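# Move the table carton onto the low platform

## Task

Take the carton lying on the table and set it straight onto the low platform, lying flat with the same face on top as it had at the start, with no carton sticking out past the platform's edge. Leave the platform and the two cartons already standing on it undisturbed, since moving them counts against the result. The carton must stay in place without the robot supporting it, and at the end the suction must be released and the tool moved away from it.

## Robot and tools

Robot: two arms, left_arm and right_arm, each ending in a vacuum tool rather than fingers. Every arm is described by its cup point: the middle of the suction cup's rim. The cup points out along the cup point's own +z axis. Starting about 4 cm behind the rim, the tool body and its camera stick out up to roughly 9 cm sideways, so allow that much room around it.

Frame: a single scene frame is shared by both arms. Its origin sits on the table surface midway between the arms; +x runs out over the table, +z is up, and left_arm is mounted on the +y side. The arm names do not match left or right in any picture. Reported cup point positions can be somewhat wrong, especially when an arm is stretched far.

The row: every command that moves anything uses rows of exactly 16 numbers, one row covering both arms even if only one moves. Order: left_arm x, y, z, qw, qx, qy, qz, left_gripper suction, then right_arm x, y, z, qw, qx, qy, qz, right_gripper suction. x, y, z are an absolute target position of that cup point in metres, in the scene frame; qw, qx, qy, qz are an absolute target orientation quaternion, w first, same frame. Suction lies in -1 to 1: anything above 0.01 switches vacuum on, 0.01 or less switches it off, and it keeps its last value, so a 0 is an active off command. To keep an arm still, repeat its entire last reported pose and suction value in every row; to hold an orientation, keep resending the same quaternion instead of copying a drifted one.

Tools:
- execute_actions, argument "actions": an empty list just reports the state; one item {"rows": [...], "steps": n} plays up to 15 rows, one per control step of 1/30 s (n at most 15, default 15, last row repeated if rows run out); one item {"steps": n} alone is a wait of up to 300 steps counted from the previous result. Optional "pictures" true/false. A refused call does nothing. A call is refused if any target lies more than 0.6 m from that arm's last reported position along any axis of its cup point.
- move, arguments "target" (one 16-number row as above, absolute poses) and "speed" (m/s, 0.002 to 0.5, default 0.25; turning up to twice that in rad/s). Both cup points travel in straight lines that finish together, lasting 0.5 to 10 s; longer trips are cut off at 10 s short of target. Paths ignore obstacles and the other arm. The cup point may lag, wander, or overshoot the speed, particularly with an arm near full extension. Suction values are applied at the start. The result adds a "move:" line: done, off_target, moving, held or fault, plus limits (paced = pose clipped; held = some steps blocked, after which the arm can jump faster), and each cup point's distance from its target.
- wait, argument "seconds" (0 to 10): lets time pass without new commands.
- zoom_image, arguments "camera" (cam_high, cam_low, cam_left_wrist, cam_right_wrist) and "region" [x0, y0, x1, y1] in that camera's pixels, origin top-left, at most 504x504. Image sizes: cam_high and cam_low 896x504, wrist cameras 616x616.
- finished_scene, argument "scene" (the current scene's number): ends the scene irreversibly and reports success.

Control behaviour: each step the commanded pose is clipped to 70 mm and 16 degrees from the measured pose, then reached by damped inverse kinematics, favouring position over orientation. After an action ends the arm only continues to its last clipped pose, so check the result and send the remainder. The simulation keeps running while you reply. Faster contact means a harder hit, and aiming further beyond a contact presses harder.

Results: the state line gives each arm's position, quaternion and velocities. suction_measured shows vacuum: near 0 means no seal, 0.83 or more means airtight, in between means leaking. part_present turns 1 at 0.50 and back to 0 below 0.45. A "pose unreachable" line and HELD marks mean the clearance check altered or blocked commands. "Hand target" lines show where each cup point is being driven. MOTOR HOT appears from 65 °C; at 80 °C an OVER-TEMPERATURE FAULT brakes that arm until it cools. A TORQUE FAULT (contact torque reaching a joint's limit: waist and shoulder 47.5, elbow and forearm roll 28.5, wrist pitch and wrist roll 19 N m) makes the arm back off, sit still 10 s and drop the rest of the call.

Gripping: switch suction on and press the 36 mm rim fully onto a smooth flat face of the carton, away from edges, seams and holes. Under vacuum the cup compresses, so the object ends up up to about 12 mm nearer the tool. Vacuum can lift a resting object even without tool motion. To release, set the carton down on its support first, then switch suction off, then rise at least 15 mm. If the cup seals onto the table, turn suction off to free it.

Avoid: dropping or sliding the carton, fast impacts, hard pushing, knocking anything off the table, disturbing the platform or the two cartons on it, arms colliding with each other, and long heavy holds that heat motors. Loose objects may occasionally get a small nudge from outside.

Each tool is called by a JSON object that holds its "api" and its "payload", one argument or row to a line.

## Session

{"api": "execute_actions", "payload": {
  "actions": []
}}

Scene clock: 0.00 s of 9600.00 s.
left_arm: end_effector_position=(+0.3992, +0.3900, +0.2436) suction_measured=0.01 part_present=0 end_effector_quat_wxyz=(+0.002, -0.298, +0.954, +0.001) end_effector_velocity=(+0.000, +0.000, +0.000) end_effector_angular_velocity=(+0.000, -0.001, +0.000) | right_arm: end_effector_position=(+0.4045, -0.3944, +0.2430) suction_measured=0.00 part_present=0 end_effector_quat_wxyz=(-0.000, +0.211, +0.977, +0.001) end_effector_velocity=(-0.000, -0.000, -0.000) end_effector_angular_velocity=(-0.002, +0.000, +0.001)
Joint positions: left_arm=[-0.003 -0.264 -0.929  0.003  1.19   1.836] | right_arm=[-0.002 -0.267 -0.925  0.002  1.193  2.879]
Joint velocities: left_arm=[ 0.    -0.     0.    -0.    -0.001  0.   ] | right_arm=[ 0.001 -0.     0.001 -0.002  0.     0.   ]
Motor temperatures (°C, as the motors report them): left_arm=[34 35 32 38 35 38] | right_arm=[38 36 33 37 35 35]
Hand target (left_arm): +0.399, +0.390, +0.244; +0.002, -0.298, +0.954, +0.001
Hand target (right_arm): +0.404, -0.394, +0.243; -0.000, +0.211, +0.977, +0.001

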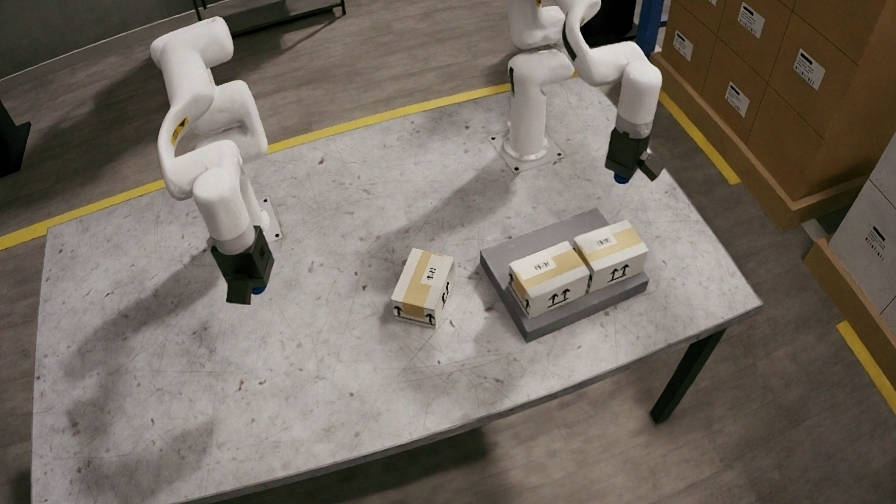

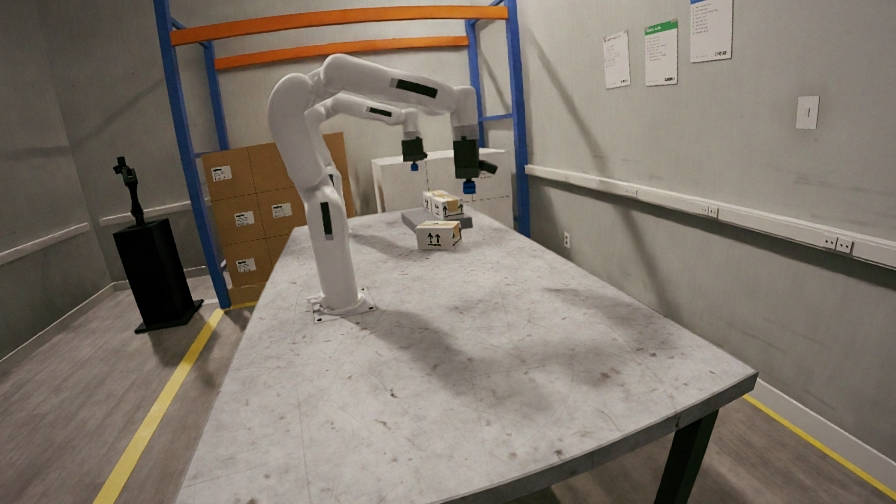

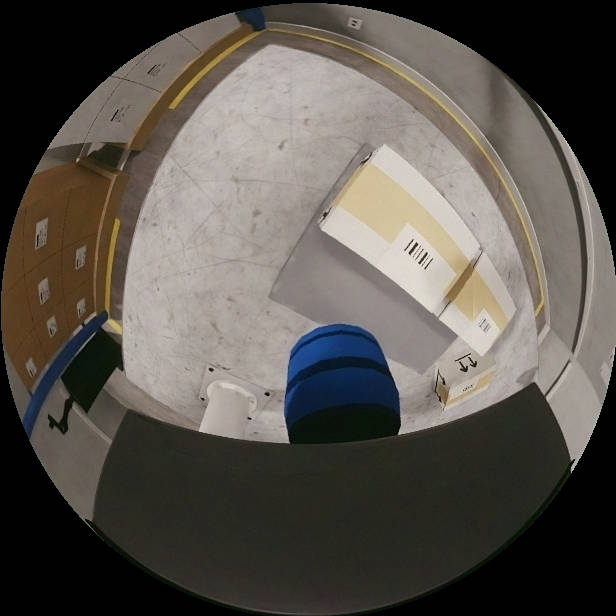

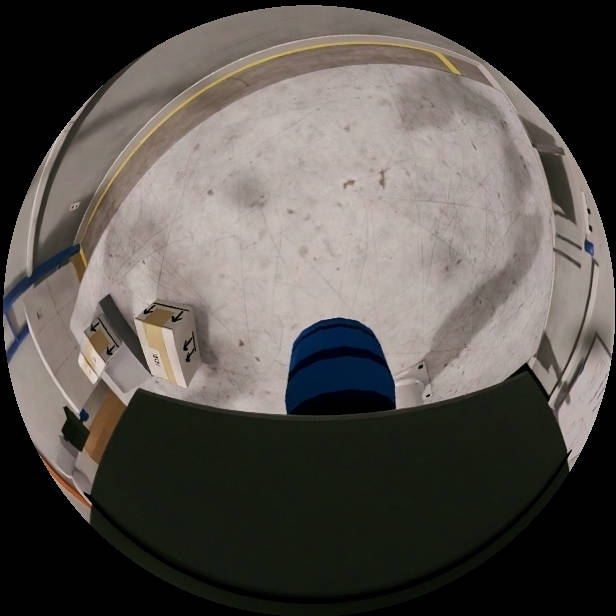

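{"api": "zoom_image", "payload": {
  "camera": "cam_high",
  "region": [370,190,670,360]
}}

{"api": "zoom_image", "payload": {
  "camera": "cam_low",
  "region": [380,170,500,260]
}}

Region (370, 190, 670, 360) of cam_high's 896x504 image, scaled by 1.680, with more detail than that image has; it fills the top 286 rows of this view, and the rest is white.

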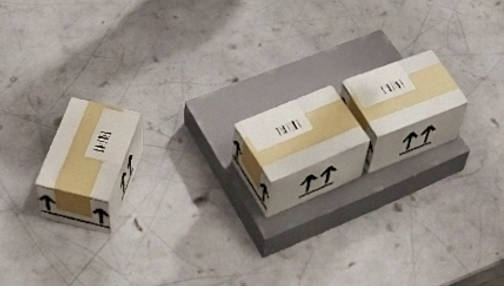

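Region (380, 170, 500, 260) of cam_low's 896x504 image, scaled by 4.200, with more detail than that image has; it fills the top 378 rows of this view, and the rest is white.

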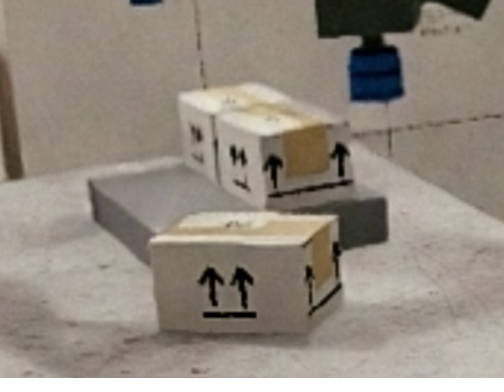

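{"api": "move", "payload": {
  "target": [0.38,-0.022,0.17,0,0.3206,0.9472,0,-1,0.4045,-0.3944,0.243,0,0.211,0.977,0,-1],
  "speed": 0.35
}}

Scene clock: 10.70 s of 9600.00 s.
left_arm: end_effector_position=(+0.3790, -0.0227, +0.1701) suction_measured=0.01 part_present=0 end_effector_quat_wxyz=(+0.001, +0.320, +0.947, -0.001) end_effector_velocity=(-0.001, -0.002, -0.001) end_effector_angular_velocity=(+0.002, +0.002, -0.006) | right_arm: end_effector_position=(+0.4045, -0.3944, +0.2430) suction_measured=0.00 part_present=0 end_effector_quat_wxyz=(-0.000, +0.211, +0.977, -0.000) end_effector_velocity=(-0.000, -0.000, -0.000) end_effector_angular_velocity=(-0.001, +0.001, +0.001)
Joint positions: left_arm=[-0.872  0.248 -1.302 -0.002  1.05   2.227] | right_arm=[-0.001 -0.267 -0.925  0.     1.192  2.88 ]
Joint velocities: left_arm=[-0.004  0.007 -0.007 -0.     0.003  0.003] | right_arm=[-0.    -0.     0.001 -0.001  0.    -0.001]
Motor temperatures (°C, as the motors report them): left_arm=[34 35 33 38 35 38] | right_arm=[38 36 34 37 35 35]
Hand target (left_arm): +0.379, -0.023, +0.170; +0.001, +0.321, +0.947, -0.001
Hand target (right_arm): +0.404, -0.394, +0.243; -0.000, +0.211, +0.977, -0.000
Off the commanded pose (left_arm): 0.001 m, 0 deg.
Off the commanded pose (right_arm): 0.000 m, 0 deg.
After step 90, 5.33 s passed at rest.
move: done
camera_calibration (this result's frames):
cam_left_wrist: T_world_to_cam=[[-0.621946, -0.783038, -0.00587314, 0.227394], [-0.689906, 0.544395, 0.477141, 0.21452], [-0.370422, 0.300808, -0.878807, 0.375551], [0, 0, 0, 1]] pos_world=[0.428538, -0.0516941, 0.229016]
cam_right_wrist: T_world_to_cam=[[-0.438443, -0.898683, -0.0117066, -0.160105], [-0.793362, 0.380874, 0.47488, 0.373721], [-0.422308, 0.217495, -0.879973, 0.555582], [0, 0, 0, 1]] pos_world=[0.460926, -0.407061, 0.30955]

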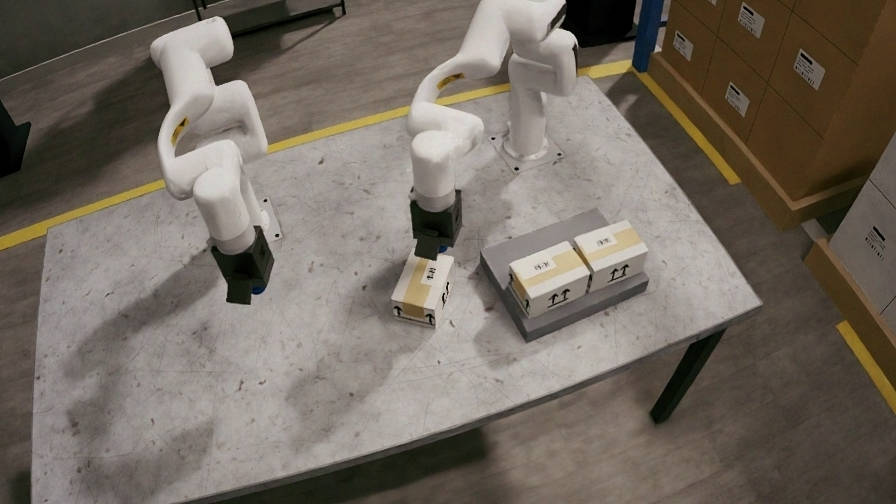

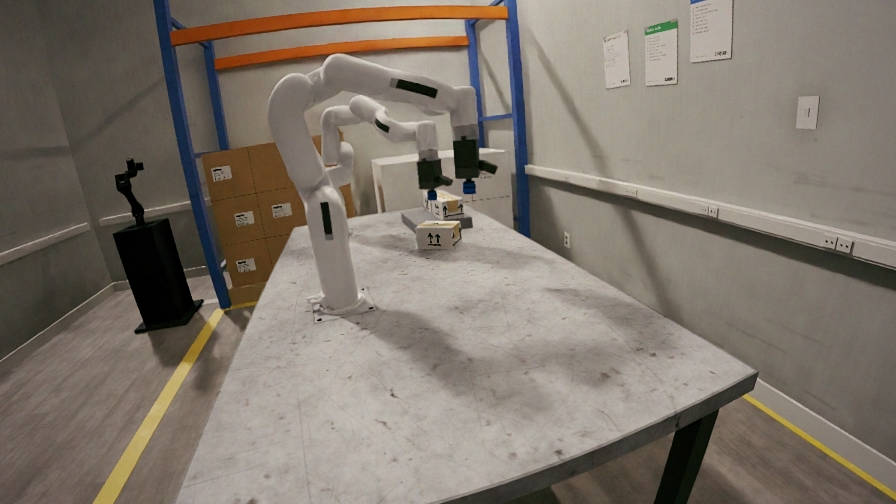

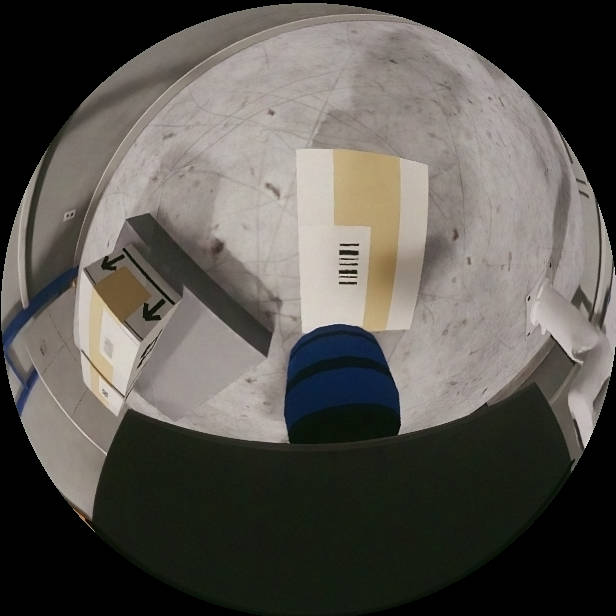

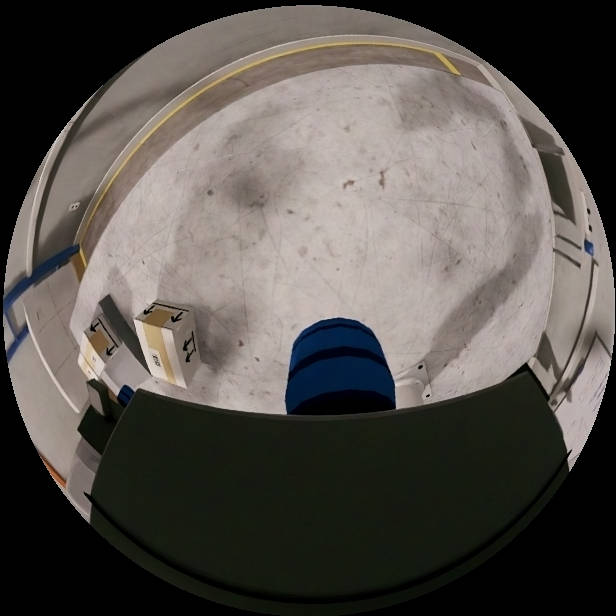

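{"api": "move", "payload": {
  "target": [0.38,-0.066,0.10,0,0.3206,0.9472,0,-1,0.4045,-0.3944,0.243,0,0.211,0.977,0,-1],
  "speed": 0.15
}}

Scene clock: 13.77 s of 9600.00 s.
left_arm: end_effector_position=(+0.3799, -0.0661, +0.1005) suction_measured=0.01 part_present=0 end_effector_quat_wxyz=(+0.000, +0.321, +0.947, -0.000) end_effector_velocity=(-0.001, +0.001, -0.004) end_effector_angular_velocity=(+0.006, +0.005, +0.000) | right_arm: end_effector_position=(+0.4045, -0.3944, +0.2430) suction_measured=0.00 part_present=0 end_effector_quat_wxyz=(+0.000, +0.211, +0.977, -0.000) end_effector_velocity=(+0.000, +0.000, +0.000) end_effector_angular_velocity=(-0.001, -0.001, +0.004)
Joint positions: left_arm=[-0.926  0.442 -1.371 -0.     0.928  2.174] | right_arm=[-0.001 -0.267 -0.925  0.     1.192  2.88 ]
Joint velocities: left_arm=[-0.     0.007  0.001  0.     0.    -0.001] | right_arm=[ 0.001 -0.    -0.    -0.001  0.    -0.002]
Motor temperatures (°C, as the motors report them): left_arm=[34 35 34 38 35 38] | right_arm=[38 36 34 37 35 35]
Hand target (left_arm): +0.380, -0.066, +0.100; -0.000, +0.321, +0.947, -0.000
Hand target (right_arm): +0.405, -0.394, +0.243; -0.000, +0.211, +0.977, -0.000
Off the commanded pose (left_arm): 0.000 m, 0 deg.
Off the commanded pose (right_arm): 0.000 m, 0 deg.
move: done
camera_calibration (this result's frames):
cam_left_wrist: T_world_to_cam=[[-0.622474, -0.782608, -0.00707124, 0.193912], [-0.688847, 0.543565, 0.479611, 0.271331], [-0.371504, 0.303416, -0.877453, 0.328242], [0, 0, 0, 1]] pos_world=[0.429554, -0.0953228, 0.159255]
cam_right_wrist: T_world_to_cam=[[-0.438444, -0.898682, -0.0117082, -0.160103], [-0.793365, 0.380875, 0.474876, 0.373724], [-0.422303, 0.217495, -0.879975, 0.555582], [0, 0, 0, 1]] pos_world=[0.460927, -0.40706, 0.309551]

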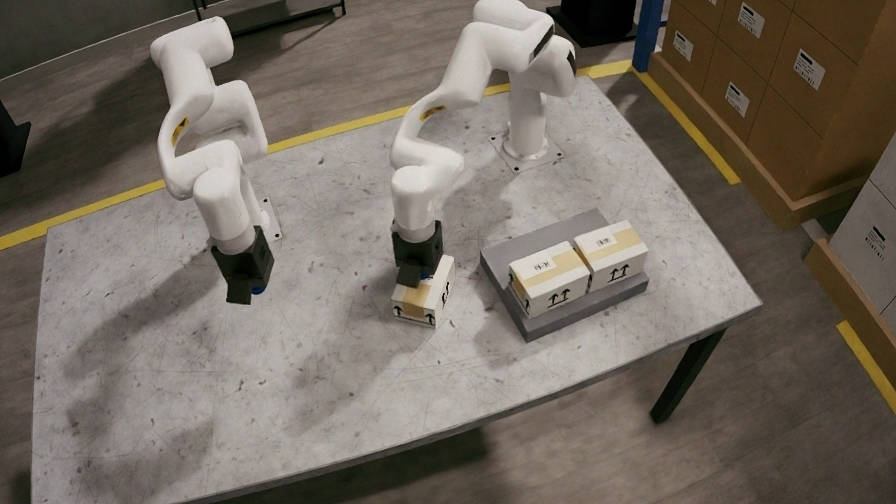

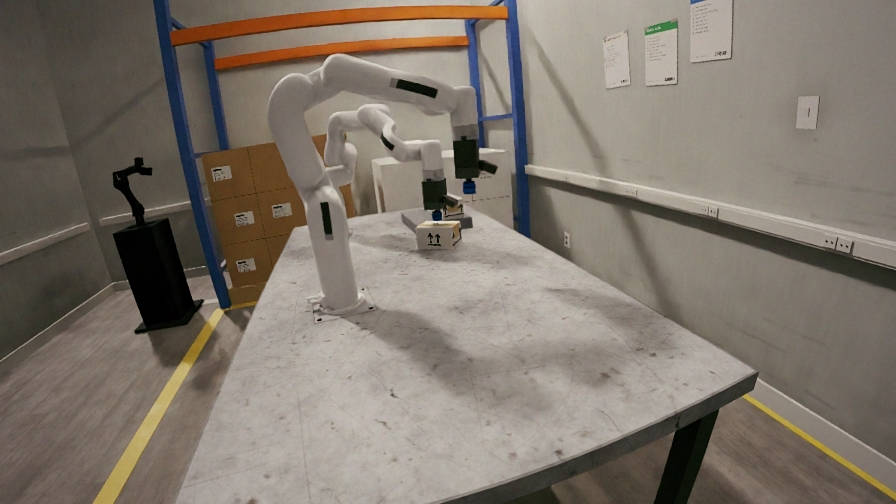

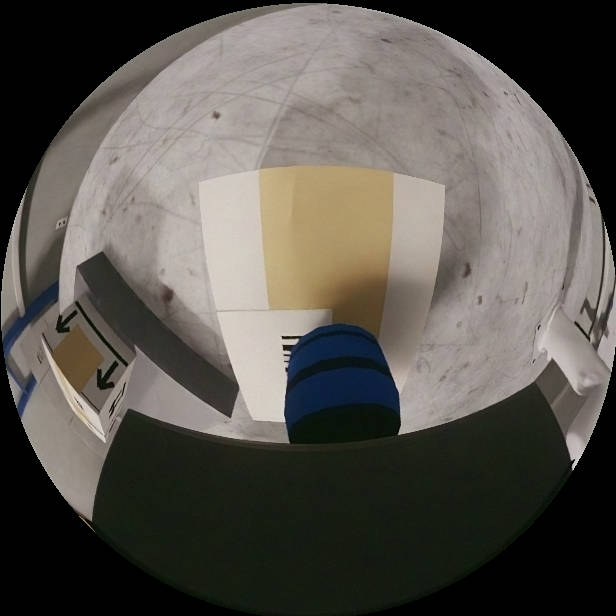

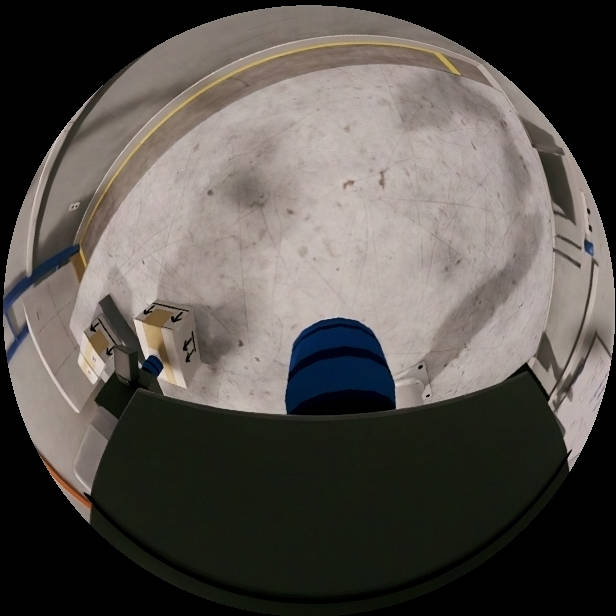

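{"api": "move", "payload": {
  "target": [0.381,-0.064,0.079,0,0.3206,0.9472,0,1,0.4045,-0.3944,0.243,0,0.211,0.977,0,-1],
  "speed": 0.03
}}

Scene clock: 15.57 s of 9600.00 s.
left_arm: end_effector_position=(+0.3808, -0.0639, +0.0789) suction_measured=0.81 part_present=1 end_effector_quat_wxyz=(-0.000, +0.321, +0.947, +0.000) end_effector_velocity=(+0.004, -0.004, +0.005) end_effector_angular_velocity=(-0.013, -0.012, -0.000) | right_arm: end_effector_position=(+0.4045, -0.3944, +0.2430) suction_measured=0.00 part_present=0 end_effector_quat_wxyz=(-0.000, +0.211, +0.977, +0.000) end_effector_velocity=(-0.000, +0.001, -0.000) end_effector_angular_velocity=(+0.002, +0.000, -0.001)
Joint positions: left_arm=[-0.922  0.472 -1.35  -0.     0.879  2.177] | right_arm=[-0.001 -0.267 -0.925  0.     1.192  2.88 ]
Joint velocities: left_arm=[ 0.    -0.003 -0.006 -0.    -0.009  0.   ] | right_arm=[ 0.001  0.    -0.     0.003  0.     0.001]
Motor temperatures (°C, as the motors report them): left_arm=[34 35 34 38 35 38] | right_arm=[38 36 35 37 35 35]
Hand target (left_arm): +0.381, -0.064, +0.079; -0.000, +0.321, +0.947, -0.000
Hand target (right_arm): +0.405, -0.394, +0.243; +0.000, +0.211, +0.977, +0.000
Off the commanded pose (left_arm): 0.000 m, 0 deg.
Off the commanded pose (right_arm): 0.000 m, 0 deg.
move: done
camera_calibration (this result's frames):
cam_left_wrist: T_world_to_cam=[[-0.622431, -0.782637, -0.00766161, 0.196077], [-0.688418, 0.542788, 0.481105, 0.280753], [-0.372373, 0.304729, -0.876629, 0.309269], [0, 0, 0, 1]] pos_world=[0.430483, -0.0931756, 0.137544]
cam_right_wrist: T_world_to_cam=[[-0.438444, -0.898682, -0.0117083, -0.160103], [-0.793364, 0.380875, 0.474876, 0.373724], [-0.422303, 0.217495, -0.879975, 0.555582], [0, 0, 0, 1]] pos_world=[0.460927, -0.40706, 0.309551]

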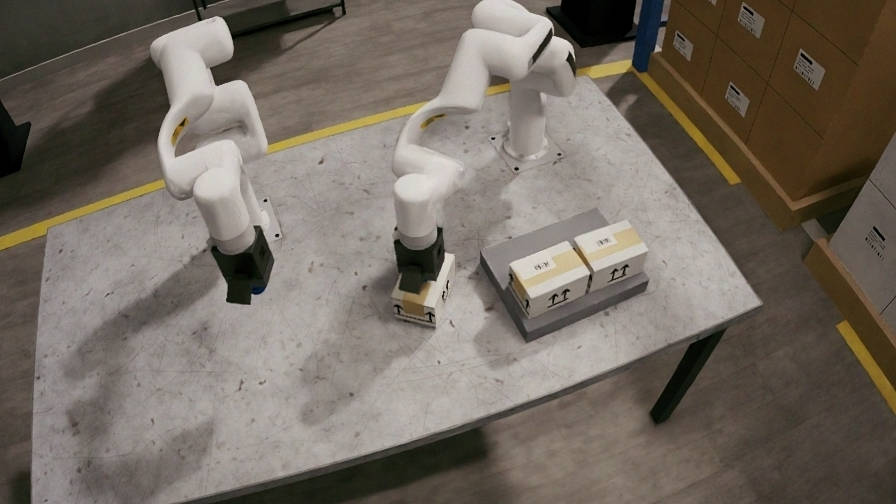

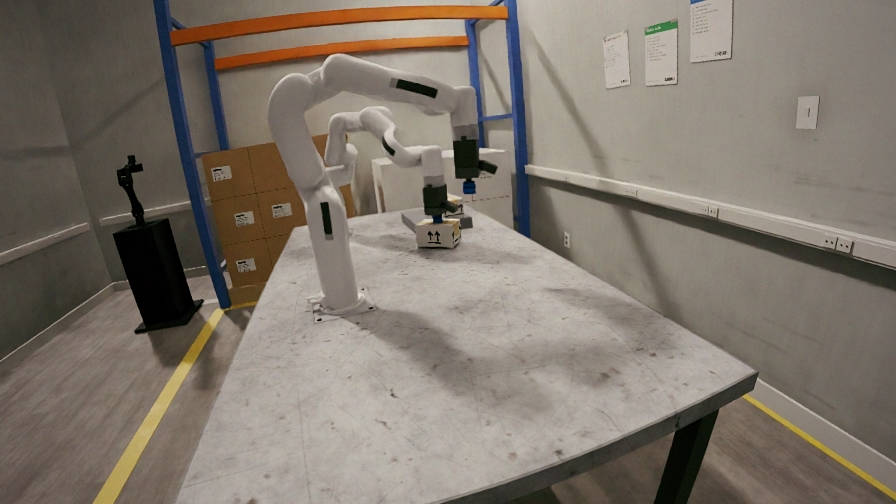

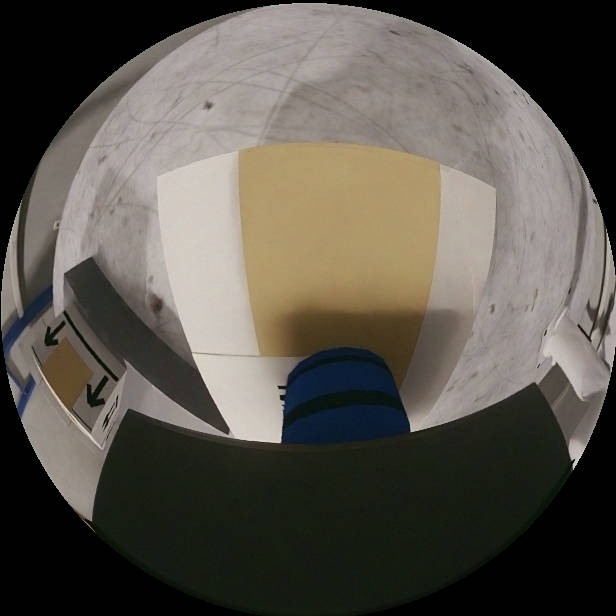

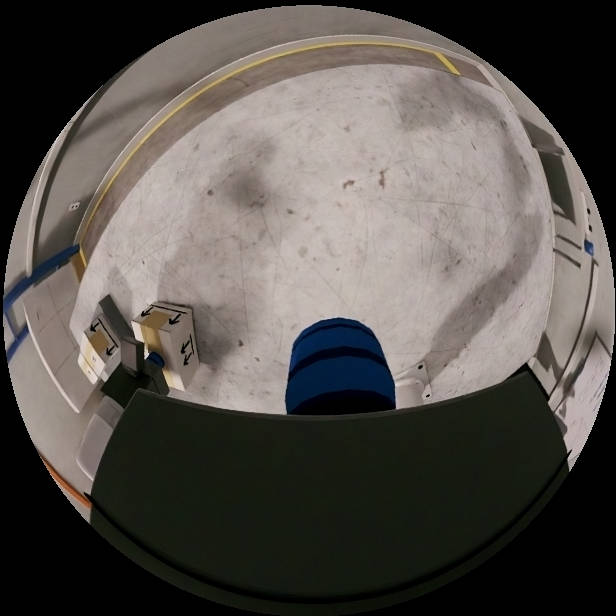

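{"api": "move", "payload": {
  "target": [0.355,-0.05,0.15,0,0.692,0.7218,0,1,0.4045,-0.3944,0.243,0,0.211,0.977,0,-1],
  "speed": 0.2
}}

{"api": "move", "payload": {
  "target": [0.35,0.28,0.14,0,0.692,0.7218,0,1,0.4045,-0.3944,0.243,0,0.211,0.977,0,-1],
  "speed": 0.2
}}

Scene clock: 19.03 s of 9600.00 s.
left_arm: end_effector_position=(+0.3551, -0.0498, +0.1498) suction_measured=0.86 part_present=1 end_effector_quat_wxyz=(-0.000, +0.692, +0.722, +0.000) end_effector_velocity=(+0.000, -0.000, +0.001) end_effector_angular_velocity=(-0.002, -0.001, -0.007) | right_arm: end_effector_position=(+0.4045, -0.3944, +0.2430) suction_measured=0.00 part_present=0 end_effector_quat_wxyz=(+0.000, +0.211, +0.977, +0.000) end_effector_velocity=(-0.000, +0.000, +0.000) end_effector_angular_velocity=(-0.000, -0.000, +0.002)
Joint positions: left_arm=[-0.94   0.285 -1.293  0.     1.009  3.034] | right_arm=[-0.001 -0.267 -0.925  0.     1.192  2.88 ]
Joint velocities: left_arm=[ 0.    -0.001 -0.001 -0.001 -0.     0.007] | right_arm=[ 0.    -0.     0.    -0.     0.    -0.002]
Motor temperatures (°C, as the motors report them): left_arm=[34 35 34 38 35 38] | right_arm=[38 36 35 37 35 35]
Hand target (left_arm): +0.355, -0.050, +0.150; +0.000, +0.692, +0.722, +0.000
Hand target (right_arm): +0.404, -0.394, +0.243; +0.000, +0.211, +0.977, +0.000
Off the commanded pose (left_arm): 0.000 m, 0 deg.
Off the commanded pose (right_arm): 0.000 m, 0 deg.
move: done
camera_calibration (this result's frames):
cam_left_wrist: T_world_to_cam=[[-0.999679, -0.0241655, -0.00762903, 0.36336], [-0.0248565, 0.876477, 0.480801, 0.00234862], [-0.00493212, 0.480837, -0.876796, 0.235958], [0, 0, 0, 1]] pos_world=[0.364466, -0.106735, 0.20853]
cam_right_wrist: T_world_to_cam=[[-0.438444, -0.898682, -0.0117083, -0.160103], [-0.793365, 0.380875, 0.474876, 0.373724], [-0.422303, 0.217495, -0.879975, 0.555582], [0, 0, 0, 1]] pos_world=[0.460927, -0.40706, 0.309551]

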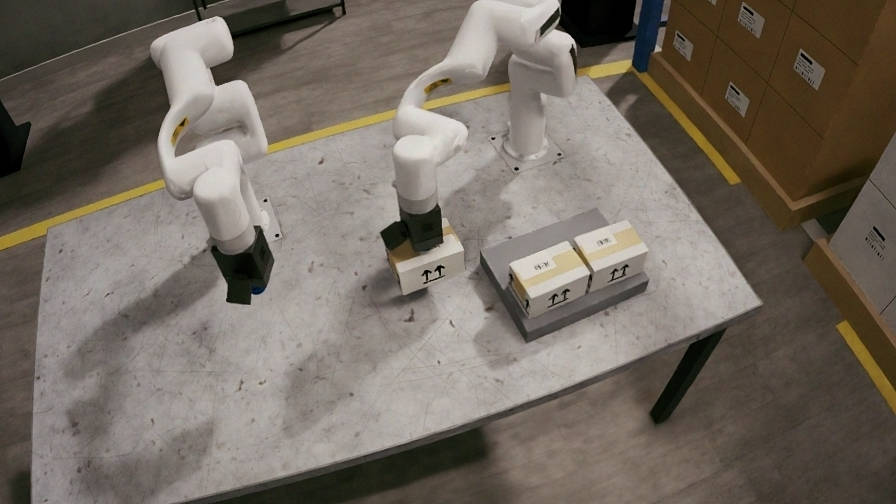

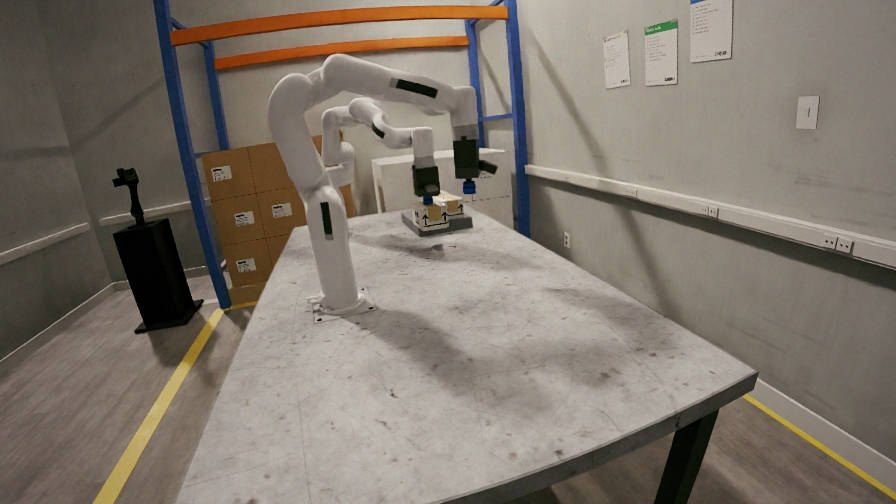

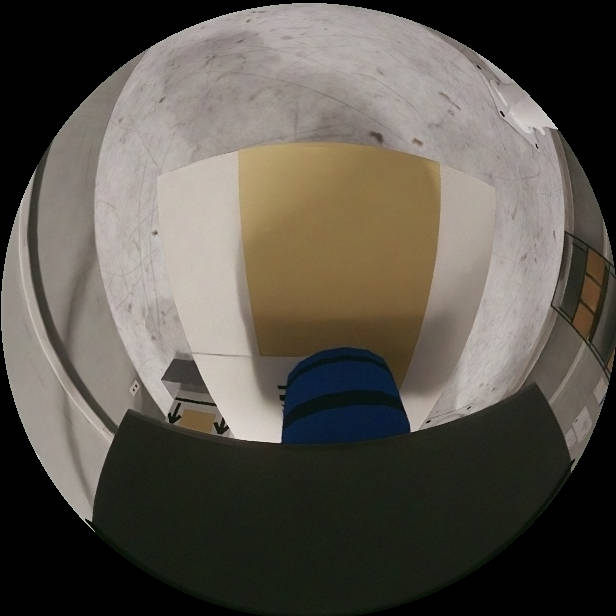

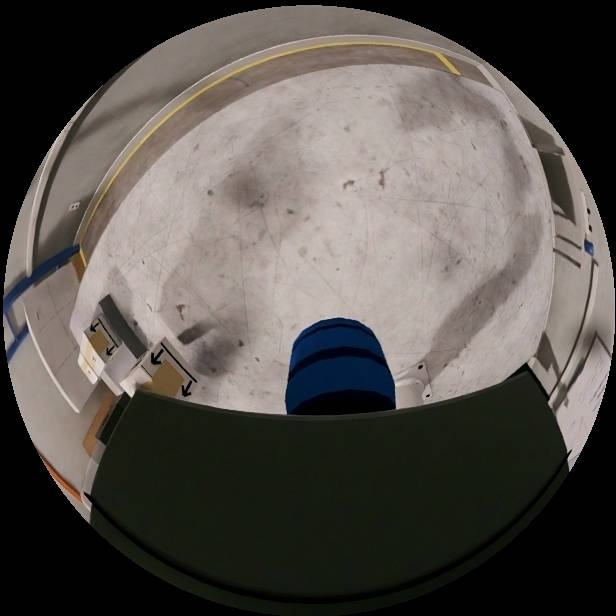

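Scene clock: 21.17 s of 9600.00 s.
left_arm: end_effector_position=(+0.3510, +0.2803, +0.1402) suction_measured=0.86 part_present=1 end_effector_quat_wxyz=(-0.001, +0.692, +0.722, +0.001) end_effector_velocity=(-0.001, +0.003, -0.000) end_effector_angular_velocity=(-0.000, +0.003, +0.001) | right_arm: end_effector_position=(+0.4045, -0.3944, +0.2430) suction_measured=0.00 part_present=0 end_effector_quat_wxyz=(+0.000, +0.211, +0.977, +0.000) end_effector_velocity=(+0.000, -0.000, +0.000) end_effector_angular_velocity=(-0.000, -0.001, -0.001)
Joint positions: left_arm=[-0.299 -0.293 -0.593  0.003  0.887  3.674] | right_arm=[-0.001 -0.267 -0.925  0.     1.192  2.88 ]
Joint velocities: left_arm=[ 0.008 -0.002  0.003 -0.001  0.002  0.007] | right_arm=[ 0.     0.     0.    -0.    -0.001  0.001]
Motor temperatures (°C, as the motors report them): left_arm=[34 35 34 38 35 38] | right_arm=[38 36 35 37 35 35]
Hand target (left_arm): +0.351, +0.281, +0.140; -0.001, +0.692, +0.722, +0.001
Hand target (right_arm): +0.405, -0.394, +0.243; -0.000, +0.211, +0.977, +0.000
Off the commanded pose (left_arm): 0.001 m, 0 deg.
Off the commanded pose (right_arm): 0.000 m, 0 deg.
move: done
camera_calibration (this result's frames):
cam_left_wrist: T_world_to_cam=[[-0.999725, -0.0223934, -0.00703241, 0.366633], [-0.0230069, 0.875582, 0.482522, -0.283111], [-0.00464786, 0.482551, -0.875856, 0.0680214], [0, 0, 0, 1]] pos_world=[0.360335, 0.223273, 0.198762]
cam_right_wrist: T_world_to_cam=[[-0.438444, -0.898682, -0.0117084, -0.160103], [-0.793365, 0.380875, 0.474875, 0.373724], [-0.422303, 0.217495, -0.879975, 0.555582], [0, 0, 0, 1]] pos_world=[0.460927, -0.40706, 0.309552]

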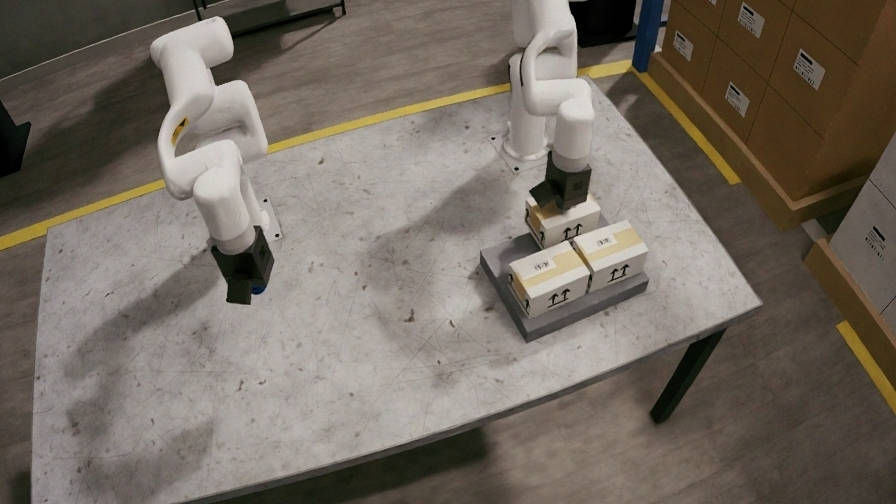

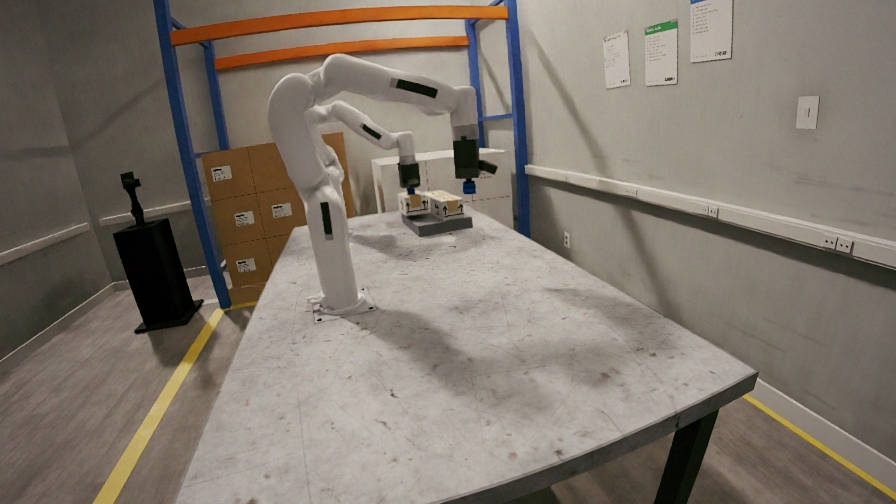

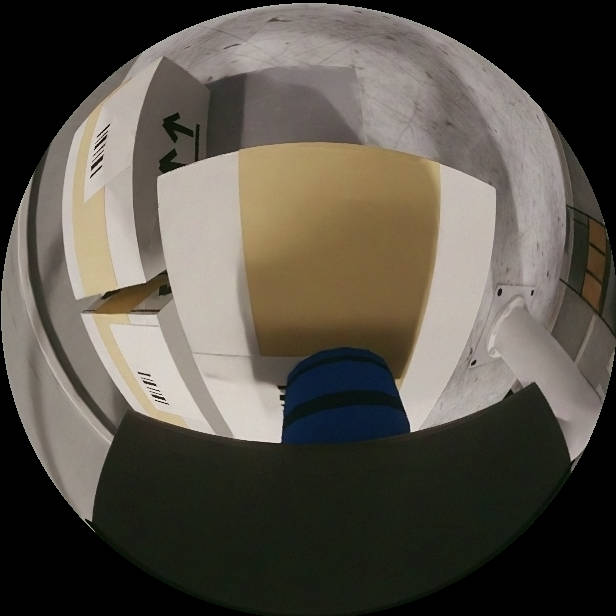

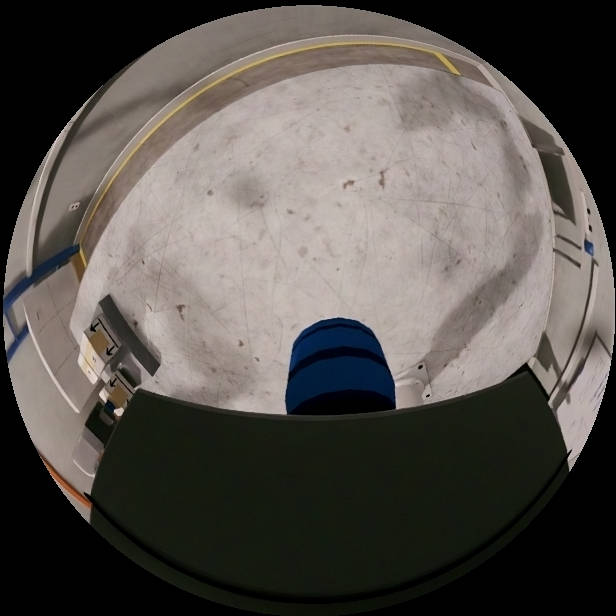

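{"api": "move", "payload": {
  "target": [0.376,0.168,0.128,0,0.692,0.7218,0,1,0.4045,-0.3944,0.243,0,0.211,0.977,0,-1],
  "speed": 0.1
}}

{"api": "zoom_image", "payload": {
  "camera": "cam_low",
  "region": [390,180,490,245]
}}

{"api": "zoom_image", "payload": {
  "camera": "cam_high",
  "region": [460,190,660,350]
}}

Scene clock: 24.07 s of 9600.00 s.
left_arm: end_effector_position=(+0.3756, +0.1679, +0.1280) suction_measured=0.86 part_present=1 end_effector_quat_wxyz=(+0.000, +0.692, +0.722, -0.000) end_effector_velocity=(+0.001, -0.002, -0.000) end_effector_angular_velocity=(-0.000, -0.001, +0.000) | right_arm: end_effector_position=(+0.4045, -0.3944, +0.2430) suction_measured=0.00 part_present=0 end_effector_quat_wxyz=(+0.000, +0.211, +0.977, +0.000) end_effector_velocity=(-0.000, +0.000, -0.000) end_effector_angular_velocity=(-0.001, +0.000, +0.002)
Joint positions: left_arm=[-0.551 -0.064 -0.784 -0.001  0.847  3.425] | right_arm=[-0.001 -0.267 -0.925  0.     1.192  2.88 ]
Joint velocities: left_arm=[-0.003  0.005 -0.005  0.    -0.001 -0.004] | right_arm=[ 0.001  0.    -0.    -0.001  0.    -0.001]
Motor temperatures (°C, as the motors report them): left_arm=[34 35 34 38 35 38] | right_arm=[38 36 35 37 35 35]
Hand target (left_arm): +0.376, +0.168, +0.128; +0.000, +0.692, +0.722, -0.000
Hand target (right_arm): +0.404, -0.394, +0.243; +0.000, +0.211, +0.977, +0.000
Off the commanded pose (left_arm): 0.000 m, 0 deg.
Off the commanded pose (right_arm): 0.000 m, 0 deg.
move: done
camera_calibration (this result's frames):
cam_left_wrist: T_world_to_cam=[[-0.999697, -0.0232851, -0.00798064, 0.388859], [-0.0242598, 0.877191, 0.479528, -0.177674], [-0.00416531, 0.479576, -0.877491, 0.112216], [0, 0, 0, 1]] pos_world=[0.384898, 0.111093, 0.186771]
cam_right_wrist: T_world_to_cam=[[-0.438444, -0.898682, -0.0117084, -0.160103], [-0.793365, 0.380875, 0.474876, 0.373724], [-0.422303, 0.217495, -0.879975, 0.555582], [0, 0, 0, 1]] pos_world=[0.460927, -0.40706, 0.309552]

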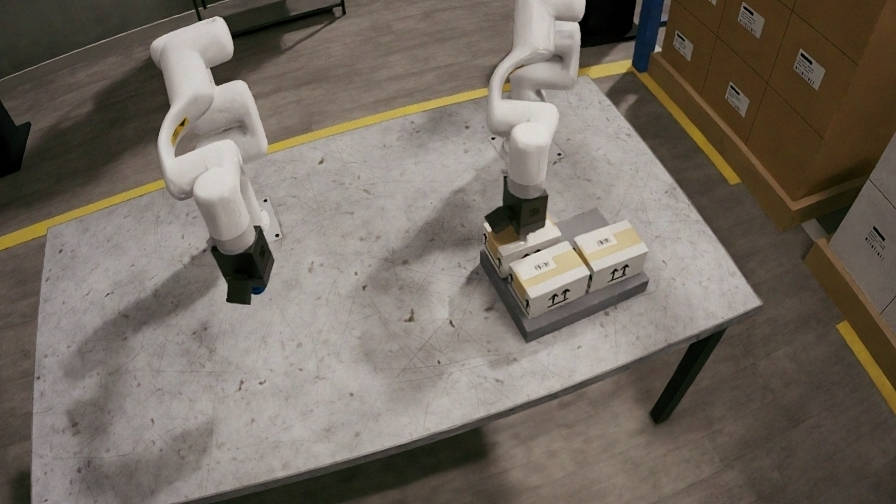

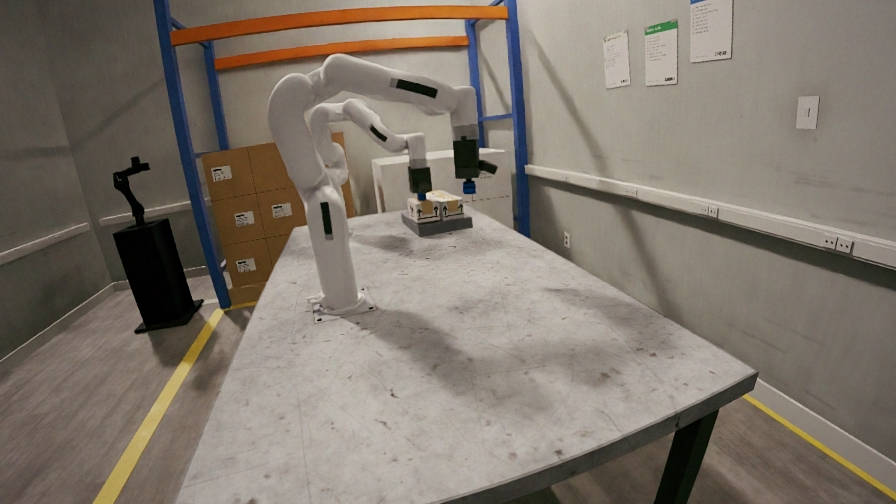

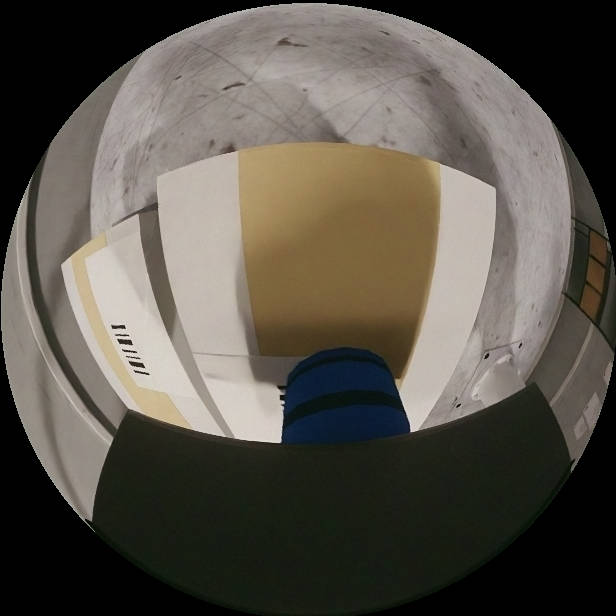

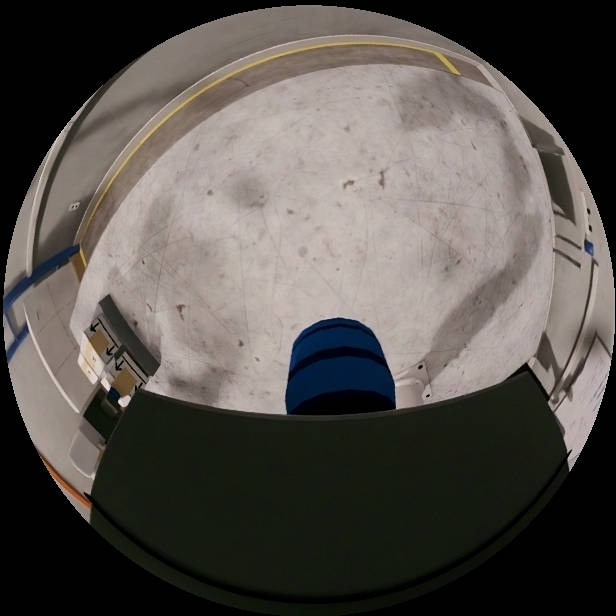

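Region (390, 180, 490, 245) of cam_low's 896x504 image, scaled by 5.040, with more detail than that image has; it fills the top 328 rows of this view, and the rest is white.

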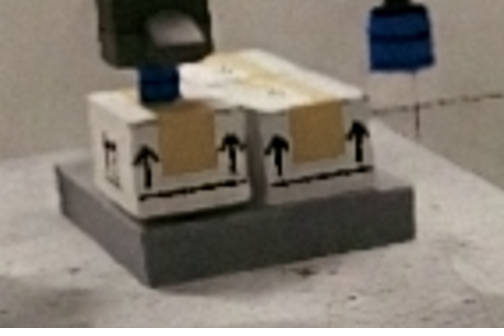

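Region (460, 190, 660, 350) of cam_high's 896x504 image, scaled by 2.520, with more detail than that image has; it fills the top 403 rows of this view, and the rest is white.

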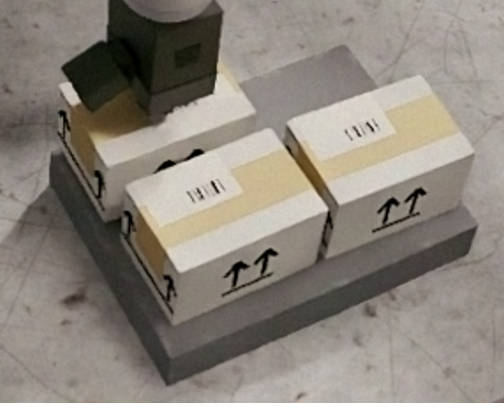

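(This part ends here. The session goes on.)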